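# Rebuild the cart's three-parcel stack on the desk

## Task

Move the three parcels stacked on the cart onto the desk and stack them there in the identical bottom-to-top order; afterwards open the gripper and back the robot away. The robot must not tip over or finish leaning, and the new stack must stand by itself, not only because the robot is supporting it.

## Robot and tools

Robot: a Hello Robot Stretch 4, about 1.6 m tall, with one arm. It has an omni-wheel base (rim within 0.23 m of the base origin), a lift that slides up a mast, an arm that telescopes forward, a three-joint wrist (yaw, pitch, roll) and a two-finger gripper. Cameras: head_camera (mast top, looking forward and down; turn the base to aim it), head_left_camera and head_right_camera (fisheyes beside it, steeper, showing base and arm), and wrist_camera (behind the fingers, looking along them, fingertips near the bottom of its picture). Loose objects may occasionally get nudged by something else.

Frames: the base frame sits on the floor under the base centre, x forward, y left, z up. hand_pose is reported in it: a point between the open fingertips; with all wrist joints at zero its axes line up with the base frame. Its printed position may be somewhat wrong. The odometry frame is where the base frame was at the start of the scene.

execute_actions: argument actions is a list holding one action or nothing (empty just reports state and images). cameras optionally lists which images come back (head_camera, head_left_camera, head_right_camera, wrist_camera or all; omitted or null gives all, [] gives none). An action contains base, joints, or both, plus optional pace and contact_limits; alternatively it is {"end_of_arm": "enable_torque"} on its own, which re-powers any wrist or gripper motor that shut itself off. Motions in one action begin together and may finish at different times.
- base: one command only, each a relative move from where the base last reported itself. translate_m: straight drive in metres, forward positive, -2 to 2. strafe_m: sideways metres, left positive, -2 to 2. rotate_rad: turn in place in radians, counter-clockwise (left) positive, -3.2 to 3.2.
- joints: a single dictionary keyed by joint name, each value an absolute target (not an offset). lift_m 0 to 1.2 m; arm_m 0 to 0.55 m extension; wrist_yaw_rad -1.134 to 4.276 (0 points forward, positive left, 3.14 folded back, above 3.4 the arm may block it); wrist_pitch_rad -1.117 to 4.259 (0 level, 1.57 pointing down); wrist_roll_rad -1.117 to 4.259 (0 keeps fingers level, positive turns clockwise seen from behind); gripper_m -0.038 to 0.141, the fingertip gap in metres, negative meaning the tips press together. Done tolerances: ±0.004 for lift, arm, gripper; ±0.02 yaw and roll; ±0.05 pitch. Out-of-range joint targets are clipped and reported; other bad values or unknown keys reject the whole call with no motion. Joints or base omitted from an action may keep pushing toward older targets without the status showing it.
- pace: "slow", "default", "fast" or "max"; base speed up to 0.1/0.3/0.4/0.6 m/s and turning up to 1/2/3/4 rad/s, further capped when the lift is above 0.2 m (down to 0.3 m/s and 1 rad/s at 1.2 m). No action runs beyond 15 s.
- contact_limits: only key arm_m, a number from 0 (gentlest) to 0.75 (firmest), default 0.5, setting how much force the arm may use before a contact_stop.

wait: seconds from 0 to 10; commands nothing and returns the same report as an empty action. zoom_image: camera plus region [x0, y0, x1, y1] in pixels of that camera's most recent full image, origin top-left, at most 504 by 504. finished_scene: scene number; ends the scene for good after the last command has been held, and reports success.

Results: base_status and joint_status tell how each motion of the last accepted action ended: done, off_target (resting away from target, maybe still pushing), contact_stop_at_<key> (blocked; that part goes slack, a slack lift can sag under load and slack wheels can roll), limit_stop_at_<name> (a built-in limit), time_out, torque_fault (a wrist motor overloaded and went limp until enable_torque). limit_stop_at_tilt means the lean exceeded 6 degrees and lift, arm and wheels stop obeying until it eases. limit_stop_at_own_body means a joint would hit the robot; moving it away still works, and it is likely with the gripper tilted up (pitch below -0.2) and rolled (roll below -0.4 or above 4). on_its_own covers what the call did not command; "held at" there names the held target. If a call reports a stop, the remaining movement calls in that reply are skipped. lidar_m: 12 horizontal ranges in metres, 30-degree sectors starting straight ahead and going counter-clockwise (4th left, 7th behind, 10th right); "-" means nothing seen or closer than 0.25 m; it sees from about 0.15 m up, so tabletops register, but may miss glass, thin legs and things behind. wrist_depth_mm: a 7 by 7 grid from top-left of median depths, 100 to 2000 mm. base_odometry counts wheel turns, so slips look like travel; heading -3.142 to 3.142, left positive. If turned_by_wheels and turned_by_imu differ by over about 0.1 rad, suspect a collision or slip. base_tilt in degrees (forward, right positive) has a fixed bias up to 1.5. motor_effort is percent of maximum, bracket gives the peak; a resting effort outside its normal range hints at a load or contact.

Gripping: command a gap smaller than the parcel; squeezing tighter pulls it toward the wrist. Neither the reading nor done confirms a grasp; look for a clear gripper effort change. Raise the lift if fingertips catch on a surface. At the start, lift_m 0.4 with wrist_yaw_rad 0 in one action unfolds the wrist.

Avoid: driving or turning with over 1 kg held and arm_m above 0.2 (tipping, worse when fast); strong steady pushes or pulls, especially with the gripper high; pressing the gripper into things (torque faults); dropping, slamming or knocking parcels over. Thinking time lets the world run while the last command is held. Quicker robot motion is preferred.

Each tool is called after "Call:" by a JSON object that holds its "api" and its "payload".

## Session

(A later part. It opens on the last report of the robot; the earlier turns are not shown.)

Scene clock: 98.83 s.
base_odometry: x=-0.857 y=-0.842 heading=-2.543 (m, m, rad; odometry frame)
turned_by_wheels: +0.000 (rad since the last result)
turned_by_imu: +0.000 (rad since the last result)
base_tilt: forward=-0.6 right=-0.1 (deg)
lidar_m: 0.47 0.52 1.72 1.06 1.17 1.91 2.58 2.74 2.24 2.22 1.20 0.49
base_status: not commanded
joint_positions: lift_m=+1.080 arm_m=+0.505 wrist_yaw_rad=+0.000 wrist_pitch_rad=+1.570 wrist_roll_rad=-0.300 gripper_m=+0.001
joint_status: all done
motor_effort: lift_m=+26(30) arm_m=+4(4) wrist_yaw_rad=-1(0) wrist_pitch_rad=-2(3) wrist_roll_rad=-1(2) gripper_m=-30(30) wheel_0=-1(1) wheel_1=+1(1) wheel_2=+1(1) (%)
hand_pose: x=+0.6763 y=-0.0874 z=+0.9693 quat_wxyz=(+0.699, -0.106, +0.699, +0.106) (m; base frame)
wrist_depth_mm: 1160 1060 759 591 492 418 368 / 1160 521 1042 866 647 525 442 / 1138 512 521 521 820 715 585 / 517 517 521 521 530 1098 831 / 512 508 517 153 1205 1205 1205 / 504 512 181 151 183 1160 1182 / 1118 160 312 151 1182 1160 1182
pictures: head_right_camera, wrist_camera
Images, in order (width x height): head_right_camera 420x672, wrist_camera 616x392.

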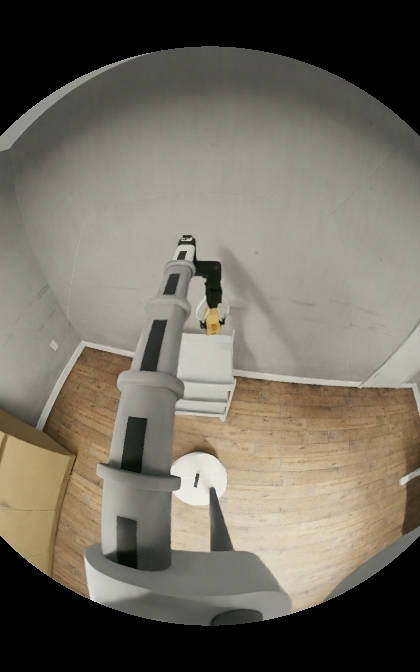

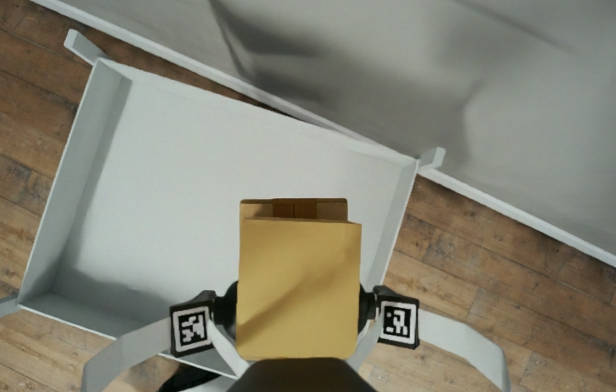

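Call:
{"api": "execute_actions", "payload": {"actions": [{"base":{"translate_m":-0.874},"joints":{"arm_m":0.15}}], "cameras": []}}

Call:
{"api": "execute_actions", "payload": {"actions": [{"base":{"rotate_rad":-1.55},"joints":{"wrist_roll_rad":0},"pace":"slow"}], "cameras": ["wrist_camera"]}}

Call:
{"api": "execute_actions", "payload": {"actions": [{"base":{"translate_m":1.58},"joints":{"arm_m":0.45}}], "cameras": ["wrist_camera","head_right_camera"]}}

Scene clock: 104.03 s.
base_odometry: x=-0.135 y=-0.350 heading=-2.543 (m, m, rad; odometry frame)
turned_by_wheels: +0.000 (rad since the last result)
turned_by_imu: +0.000 (rad since the last result)
base_tilt: forward=-0.6 right=-0.2 (deg)
lidar_m: 1.33 2.03 1.20 1.18 1.35 1.91 1.68 1.77 2.09 2.04 2.27 1.85
base_status: done
joint_positions: lift_m=+1.080 arm_m=+0.151 wrist_yaw_rad=+0.000 wrist_pitch_rad=+1.570 wrist_roll_rad=-0.300 gripper_m=+0.001
joint_status: all done
motor_effort: lift_m=+25(26) arm_m=-4(6) wrist_yaw_rad=+1(1) wrist_pitch_rad=-2(2) wrist_roll_rad=-3(1) gripper_m=-30(31) wheel_0=+1(2) wheel_1=+0(4) wheel_2=+1(8) (%)
hand_pose: x=+0.3218 y=-0.0874 z=+0.9694 quat_wxyz=(+0.699, -0.106, +0.699, +0.106) (m; base frame)
wrist_depth_mm: 1118 1160 1160 1182 1205 1205 1182 / 1138 1138 1160 1182 1205 1205 1205 / 1098 1160 1182 1160 1182 1229 1229 / 1138 1138 1160 1160 1160 1182 1205 / 1118 1138 1160 152 1182 1160 1160 / 1138 1138 181 151 183 1182 1160 / 1138 160 564 150 1160 1160 1205
pictures: none
No camera images: the call's "cameras" was empty. Leave "cameras" out to get every camera's image.

Scene clock: 106.87 s.
base_odometry: x=-0.135 y=-0.350 heading=+2.190 (m, m, rad; odometry frame)
turned_by_wheels: -1.550 (rad since the last result)
turned_by_imu: -1.581 (rad since the last result)
base_tilt: forward=-0.6 right=-0.2 (deg)
lidar_m: 2.08 2.25 1.86 1.34 2.08 1.19 1.21 1.36 1.86 1.67 1.75 2.08
base_status: done
joint_positions: lift_m=+1.080 arm_m=+0.151 wrist_yaw_rad=+0.000 wrist_pitch_rad=+1.570 wrist_roll_rad=+0.000 gripper_m=+0.001
joint_status: all done
motor_effort: lift_m=+25(25) arm_m=-5(4) wrist_yaw_rad=+0(0) wrist_pitch_rad=-2(2) wrist_roll_rad=+0(1) gripper_m=-29(31) wheel_0=+1(2) wheel_1=+2(5) wheel_2=+2(3) (%)
hand_pose: x=+0.3219 y=-0.0874 z=+0.9694 quat_wxyz=(+0.707, +0.000, +0.707, +0.000) (m; base frame)
wrist_depth_mm: 1138 1182 1160 1160 1205 1229 1205 / 1160 1138 1182 1182 1182 1182 1229 / 1138 1160 1160 1160 1160 1205 1205 / 1118 1138 1182 1138 1160 1205 1182 / 1138 1138 1160 153 1182 1205 1182 / 1098 1138 181 151 184 1205 1229 / 1118 160 564 151 1160 1182 1182
pictures: wrist_camera
Images, in order (width x height): wrist_camera 616x392.

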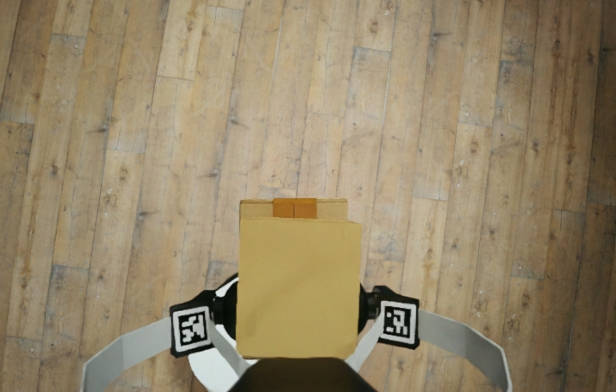

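Scene clock: 113.60 s.
base_odometry: x=-1.052 y=+0.936 heading=+2.190 (m, m, rad; odometry frame)
turned_by_wheels: +0.000 (rad since the last result)
turned_by_imu: +0.002 (rad since the last result)
base_tilt: forward=-0.6 right=-0.2 (deg)
lidar_m: 0.50 0.58 1.53 1.53 1.74 1.94 2.76 2.63 1.88 1.89 0.63 0.50
base_status: done
joint_positions: lift_m=+1.080 arm_m=+0.449 wrist_yaw_rad=+0.000 wrist_pitch_rad=+1.570 wrist_roll_rad=+0.000 gripper_m=+0.001
joint_status: all done
motor_effort: lift_m=+25(25) arm_m=+4(7) wrist_yaw_rad=+0(0) wrist_pitch_rad=-2(3) wrist_roll_rad=+0(1) gripper_m=-31(31) wheel_0=-1(6) wheel_1=-1(7) wheel_2=+0(8) (%)
hand_pose: x=+0.6204 y=-0.0874 z=+0.9694 quat_wxyz=(+0.707, +0.000, +0.707, +0.000) (m; base frame)
wrist_depth_mm: 452 462 473 477 480 480 484 / 452 459 462 466 473 484 480 / 455 459 462 466 473 477 480 / 452 455 462 413 473 473 480 / 452 455 462 153 466 473 480 / 1118 452 180 151 183 473 473 / 1118 160 640 150 1205 473 1182
pictures: head_right_camera, wrist_camera
Images, in order (width x height): head_right_camera 420x672, wrist_camera 616x392.

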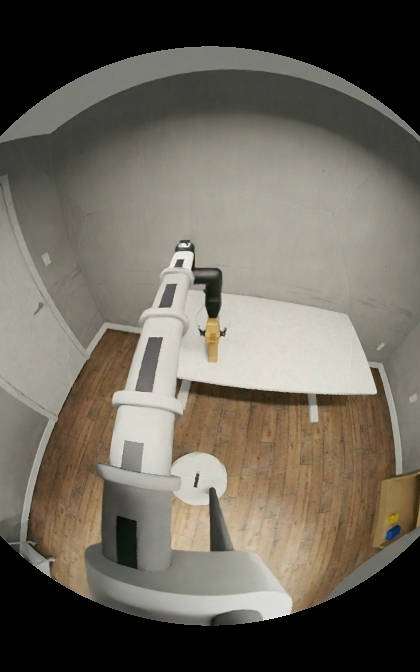

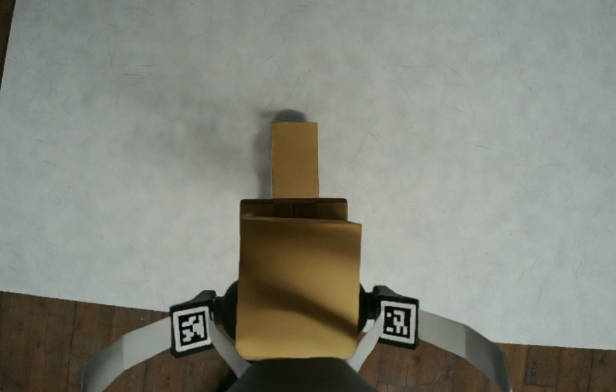

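Call:
{"api": "execute_actions", "payload": {"actions": [{"base":{"strafe_m":0.005},"joints":{"arm_m":0.518}}], "cameras": []}}

Call:
{"api": "execute_actions", "payload": {"actions": [{"joints":{"lift_m":0.94},"pace":"slow"}], "cameras": ["wrist_camera","head_right_camera"]}}

Call:
{"api": "zoom_image", "payload": {"camera": "head_right_camera", "region": [170,270,270,370]}}

Scene clock: 117.03 s.
base_odometry: x=-1.056 y=+0.933 heading=+2.190 (m, m, rad; odometry frame)
turned_by_wheels: +0.000 (rad since the last result)
turned_by_imu: +0.001 (rad since the last result)
base_tilt: forward=-0.5 right=-0.2 (deg)
lidar_m: 0.50 0.57 1.52 1.51 1.75 1.92 2.76 2.64 1.88 1.88 0.63 0.51
base_status: done
joint_positions: lift_m=+1.080 arm_m=+0.517 wrist_yaw_rad=+0.000 wrist_pitch_rad=+1.570 wrist_roll_rad=+0.000 gripper_m=+0.001
joint_status: all done
motor_effort: lift_m=+25(25) arm_m=+4(6) wrist_yaw_rad=+0(1) wrist_pitch_rad=-1(3) wrist_roll_rad=-1(1) gripper_m=-31(32) wheel_0=+1(8) wheel_1=+2(5) wheel_2=-1(2) (%)
hand_pose: x=+0.6884 y=-0.0874 z=+0.9694 quat_wxyz=(+0.707, +0.000, +0.707, +0.000) (m; base frame)
wrist_depth_mm: 455 466 469 473 473 480 484 / 455 459 466 473 477 477 488 / 455 462 459 466 469 477 480 / 452 459 462 413 469 480 480 / 452 449 459 153 469 473 477 / 449 452 180 151 184 473 480 / 1098 160 317 151 466 466 477
pictures: none
No camera images: the call's "cameras" was empty. Leave "cameras" out to get every camera's image.

Scene clock: 119.00 s.
base_odometry: x=-1.056 y=+0.933 heading=+2.190 (m, m, rad; odometry frame)
turned_by_wheels: +0.000 (rad since the last result)
turned_by_imu: +0.000 (rad since the last result)
base_tilt: forward=-0.6 right=-0.2 (deg)
lidar_m: 0.51 0.58 1.54 1.48 1.74 1.92 2.76 2.66 1.88 1.91 0.62 0.51
base_status: not commanded
joint_positions: lift_m=+0.940 arm_m=+0.517 wrist_yaw_rad=+0.000 wrist_pitch_rad=+1.570 wrist_roll_rad=+0.000 gripper_m=+0.001
joint_status: all done
motor_effort: lift_m=+17(23) arm_m=+4(5) wrist_yaw_rad=-1(0) wrist_pitch_rad=-1(2) wrist_roll_rad=-1(1) gripper_m=-31(31) wheel_0=+1(1) wheel_1=+2(2) wheel_2=-1(1) (%)
hand_pose: x=+0.6884 y=-0.0874 z=+0.8300 quat_wxyz=(+0.707, +0.000, +0.707, +0.000) (m; base frame)
wrist_depth_mm: 322 327 327 330 338 340 343 / 320 324 325 330 336 338 342 / 320 324 327 330 334 336 340 / 319 324 324 277 332 338 342 / 319 322 322 153 330 336 340 / 317 322 181 151 183 334 336 / 317 160 248 150 329 330 334
pictures: head_right_camera, wrist_camera
Images, in order (width x height): head_right_camera 420x672, wrist_camera 616x392.

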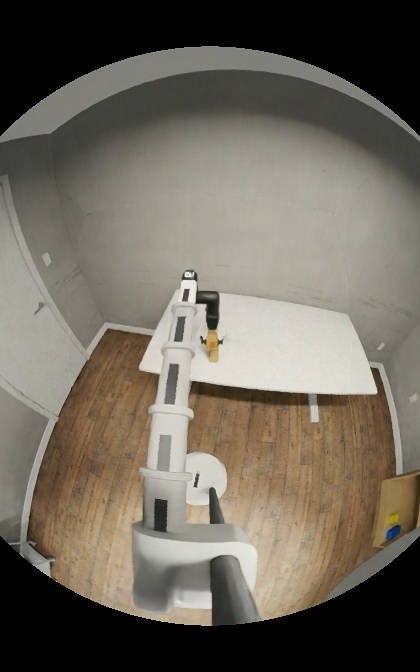

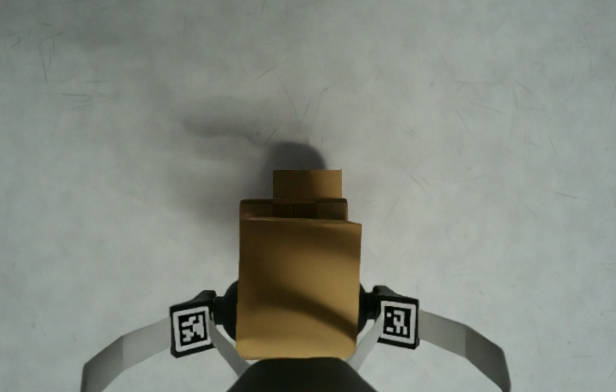

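Region (170, 270, 270, 370) of head_right_camera's 420x672 image, scaled by 5.040, with more detail than that image has.

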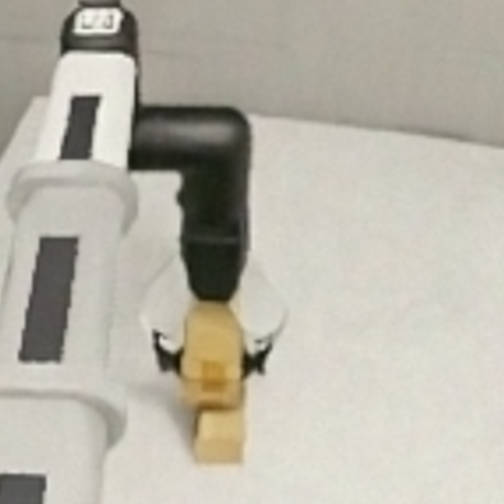

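Call:
{"api": "execute_actions", "payload": {"actions": [{"base":{"strafe_m":-0.011},"pace":"slow"}], "cameras": []}}

Call:
{"api": "execute_actions", "payload": {"actions": [{"joints":{"lift_m":0.921},"pace":"slow"}], "cameras": ["wrist_camera"]}}

Scene clock: 120.63 s.
base_odometry: x=-1.048 y=+0.940 heading=+2.190 (m, m, rad; odometry frame)
turned_by_wheels: +0.000 (rad since the last result)
turned_by_imu: +0.000 (rad since the last result)
base_tilt: forward=-0.6 right=-0.2 (deg)
lidar_m: 0.50 0.55 1.54 1.53 1.76 1.89 2.76 2.64 1.83 1.87 0.64 0.52
base_status: done
joint_positions: lift_m=+0.940 arm_m=+0.517 wrist_yaw_rad=+0.000 wrist_pitch_rad=+1.570 wrist_roll_rad=+0.000 gripper_m=+0.001
joint_status: not commanded
motor_effort: lift_m=+17(17) arm_m=+4(4) wrist_yaw_rad=+0(1) wrist_pitch_rad=-2(2) wrist_roll_rad=-1(1) gripper_m=-30(30) wheel_0=+0(4) wheel_1=+0(0) wheel_2=-1(2) (%)
hand_pose: x=+0.6884 y=-0.0874 z=+0.8300 quat_wxyz=(+0.707, +0.000, +0.707, +0.000) (m; base frame)
wrist_depth_mm: 322 325 329 330 334 340 343 / 322 325 329 330 332 340 343 / 320 324 325 329 336 340 340 / 317 325 327 276 330 340 340 / 317 322 322 152 330 332 336 / 315 319 180 151 183 334 338 / 315 160 249 150 327 329 334
pictures: none
No camera images: the call's "cameras" was empty. Leave "cameras" out to get every camera's image.

Scene clock: 121.53 s.
base_odometry: x=-1.048 y=+0.940 heading=+2.190 (m, m, rad; odometry frame)
turned_by_wheels: +0.000 (rad since the last result)
turned_by_imu: +0.000 (rad since the last result)
base_tilt: forward=-0.6 right=-0.2 (deg)
lidar_m: 0.50 0.58 1.55 1.52 1.74 1.94 2.76 2.64 1.88 1.87 0.63 0.50
base_status: not commanded
joint_positions: lift_m=+0.921 arm_m=+0.517 wrist_yaw_rad=+0.000 wrist_pitch_rad=+1.570 wrist_roll_rad=+0.000 gripper_m=+0.001
joint_status: all done
motor_effort: lift_m=+17(21) arm_m=+4(4) wrist_yaw_rad=+0(1) wrist_pitch_rad=-1(2) wrist_roll_rad=+0(0) gripper_m=-30(30) wheel_0=+0(0) wheel_1=+0(0) wheel_2=+0(0) (%)
hand_pose: x=+0.6884 y=-0.0874 z=+0.8110 quat_wxyz=(+0.707, +0.000, +0.707, +0.000) (m; base frame)
wrist_depth_mm: 303 307 310 314 317 322 324 / 303 307 310 315 315 319 322 / 301 306 306 312 314 319 319 / 301 304 309 257 314 319 320 / 300 303 304 152 312 314 317 / 297 300 180 152 182 314 317 / 298 160 238 151 310 314 317
pictures: wrist_camera
Images, in order (width x height): wrist_camera 616x392.

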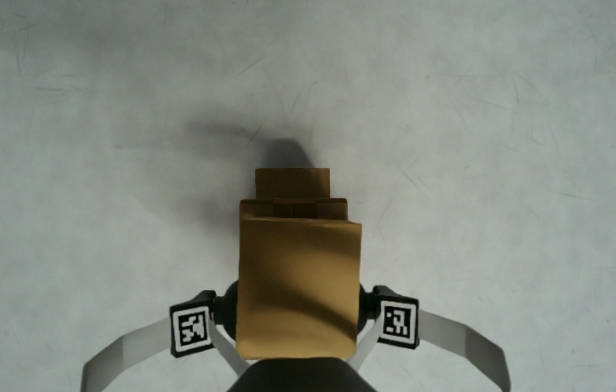

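Call:
{"api": "execute_actions", "payload": {"actions": [{"joints":{"lift_m":0.917},"pace":"slow"}], "cameras": []}}

Call:
{"api": "execute_actions", "payload": {"actions": [{"joints":{"gripper_m":0.085}}], "cameras": ["wrist_camera"]}}

Call:
{"api": "execute_actions", "payload": {"actions": [{"joints":{"lift_m":1.08}}], "cameras": ["wrist_camera","head_right_camera"]}}

Call:
{"api": "zoom_image", "payload": {"camera": "head_right_camera", "region": [170,270,270,370]}}

Scene clock: 122.83 s.
base_odometry: x=-1.048 y=+0.940 heading=+2.190 (m, m, rad; odometry frame)
turned_by_wheels: +0.000 (rad since the last result)
turned_by_imu: +0.000 (rad since the last result)
base_tilt: forward=-0.6 right=-0.2 (deg)
lidar_m: 0.49 0.58 1.55 1.52 1.75 1.94 2.78 2.63 1.86 1.87 0.64 0.53
base_status: not commanded
joint_positions: lift_m=+0.917 arm_m=+0.517 wrist_yaw_rad=+0.000 wrist_pitch_rad=+1.570 wrist_roll_rad=+0.000 gripper_m=+0.001
joint_status: all done
motor_effort: lift_m=+17(19) arm_m=+4(4) wrist_yaw_rad=-1(0) wrist_pitch_rad=-3(2) wrist_roll_rad=-1(0) gripper_m=-30(30) wheel_0=+0(0) wheel_1=+0(0) wheel_2=+0(0) (%)
hand_pose: x=+0.6884 y=-0.0874 z=+0.8070 quat_wxyz=(+0.707, +0.000, +0.707, +0.000) (m; base frame)
wrist_depth_mm: 300 300 307 310 312 315 320 / 300 304 304 307 314 315 317 / 297 300 304 306 309 314 317 / 297 300 301 254 309 312 315 / 294 297 303 152 306 310 314 / 296 298 181 151 183 310 314 / 293 160 237 150 306 307 310
pictures: none
No camera images: the call's "cameras" was empty. Leave "cameras" out to get every camera's image.

Scene clock: 124.47 s.
base_odometry: x=-1.048 y=+0.939 heading=+2.190 (m, m, rad; odometry frame)
turned_by_wheels: +0.000 (rad since the last result)
turned_by_imu: +0.000 (rad since the last result)
base_tilt: forward=-0.6 right=-0.2 (deg)
lidar_m: 0.48 0.57 1.54 1.51 1.74 1.90 2.76 2.63 1.86 1.88 0.64 0.52
base_status: not commanded
joint_positions: lift_m=+0.917 arm_m=+0.517 wrist_yaw_rad=+0.000 wrist_pitch_rad=+1.570 wrist_roll_rad=+0.000 gripper_m=+0.085
joint_status: all done
motor_effort: lift_m=+17(17) arm_m=+5(4) wrist_yaw_rad=+2(2) wrist_pitch_rad=-3(15) wrist_roll_rad=+0(0) gripper_m=-4(31) wheel_0=+0(0) wheel_1=+0(0) wheel_2=-1(0) (%)
hand_pose: x=+0.6883 y=-0.0874 z=+0.8071 quat_wxyz=(+0.707, +0.000, +0.707, +0.000) (m; base frame)
wrist_depth_mm: 301 306 309 310 315 319 322 / 300 304 309 310 314 319 320 / 298 300 304 310 314 315 319 / 298 301 303 256 310 315 317 / 298 300 301 156 310 312 319 / 297 298 190 156 198 312 314 / 294 297 300 147 309 314 315
pictures: wrist_camera
Images, in order (width x height): wrist_camera 616x392.

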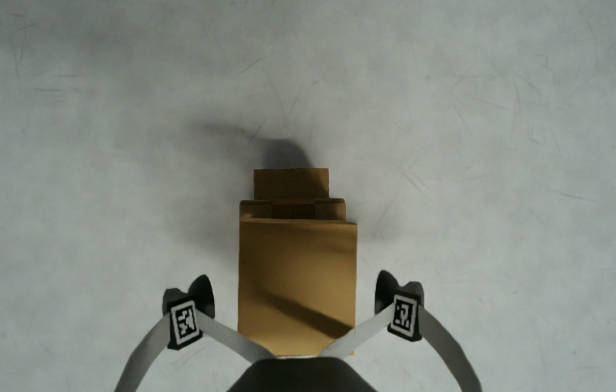

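Scene clock: 126.23 s.
base_odometry: x=-1.048 y=+0.939 heading=+2.190 (m, m, rad; odometry frame)
turned_by_wheels: +0.000 (rad since the last result)
turned_by_imu: +0.000 (rad since the last result)
base_tilt: forward=-0.6 right=-0.2 (deg)
lidar_m: 0.50 0.56 1.55 1.51 1.73 1.92 2.76 2.65 1.89 1.88 0.65 0.50
base_status: not commanded
joint_positions: lift_m=+1.080 arm_m=+0.517 wrist_yaw_rad=+0.000 wrist_pitch_rad=+1.570 wrist_roll_rad=+0.000 gripper_m=+0.085
joint_status: all done
motor_effort: lift_m=+25(24) arm_m=+4(4) wrist_yaw_rad=+1(1) wrist_pitch_rad=-1(3) wrist_roll_rad=+1(0) gripper_m=-2(3) wheel_0=+0(0) wheel_1=+0(0) wheel_2=-1(1) (%)
hand_pose: x=+0.6884 y=-0.0874 z=+0.9694 quat_wxyz=(+0.707, +0.000, +0.707, +0.000) (m; base frame)
wrist_depth_mm: 455 459 466 473 477 480 488 / 462 462 469 469 480 480 484 / 455 455 462 469 477 477 484 / 455 455 462 418 473 477 484 / 452 455 462 314 469 480 477 / 449 452 214 459 208 469 480 / 1118 452 459 148 469 469 473
pictures: head_right_camera, wrist_camera
Images, in order (width x height): head_right_camera 420x672, wrist_camera 616x392.

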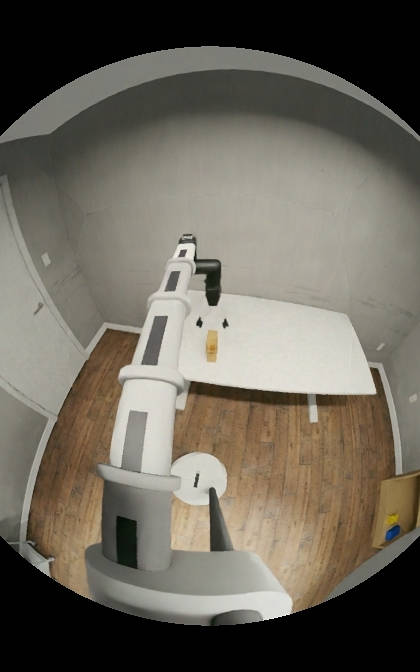

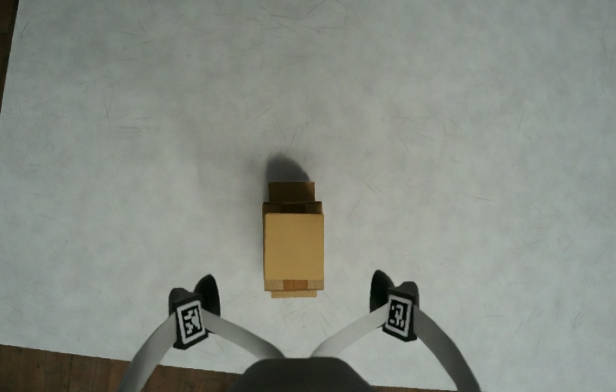

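Region (170, 270, 270, 370) of head_right_camera's 420x672 image, scaled by 5.040, with more detail than that image has.

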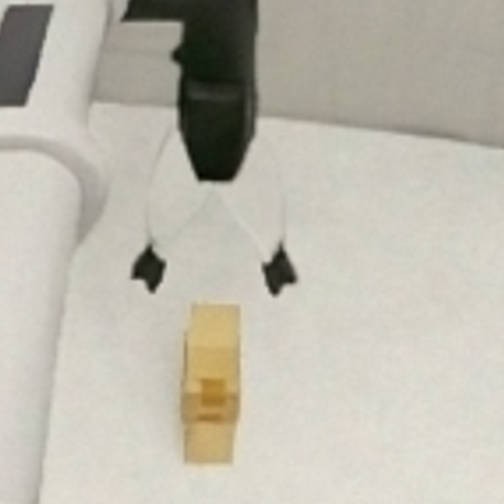

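Stack is built. Backing clear.

Call:
{"api": "execute_actions", "payload": {"actions": [{"base":{"translate_m":-0.4},"joints":{"arm_m":0.05},"pace":"fast"}], "cameras": ["head_camera"]}}

Call:
{"api": "finished_scene", "payload": {"scene": 1}}

Scene clock: 129.30 s.
base_odometry: x=-0.815 y=+0.614 heading=+2.190 (m, m, rad; odometry frame)
turned_by_wheels: +0.000 (rad since the last result)
turned_by_imu: +0.000 (rad since the last result)
base_tilt: forward=-0.5 right=-0.2 (deg)
lidar_m: 0.90 0.99 1.63 1.61 1.67 2.01 2.37 2.57 1.79 1.78 1.13 0.91
base_status: done
joint_positions: lift_m=+1.080 arm_m=+0.051 wrist_yaw_rad=+0.000 wrist_pitch_rad=+1.570 wrist_roll_rad=+0.000 gripper_m=+0.085
joint_status: all done
motor_effort: lift_m=+25(25) arm_m=-3(5) wrist_yaw_rad=+1(1) wrist_pitch_rad=-3(3) wrist_roll_rad=-1(2) gripper_m=-2(2) wheel_0=-1(1) wheel_1=+1(4) wheel_2=+0(8) (%)
hand_pose: x=+0.2218 y=-0.0874 z=+0.9694 quat_wxyz=(+0.707, +0.000, +0.707, +0.000) (m; base frame)
wrist_depth_mm: 1160 1160 1160 1182 1182 1229 1229 / 1138 1160 1182 1160 1182 1205 1205 / 1160 1138 1160 1182 1182 1160 1229 / 1118 1160 1160 1160 1160 1182 1205 / 1118 1160 1138 1042 1182 1182 1205 / 1138 1118 214 960 209 1182 1205 / 1098 1118 946 148 1160 1160 1205
pictures: head_camera
Images, in order (width x height): head_camera 420x560.

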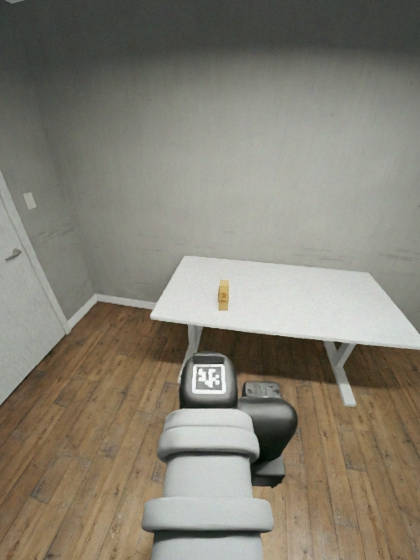

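The scene is finished: the task was done.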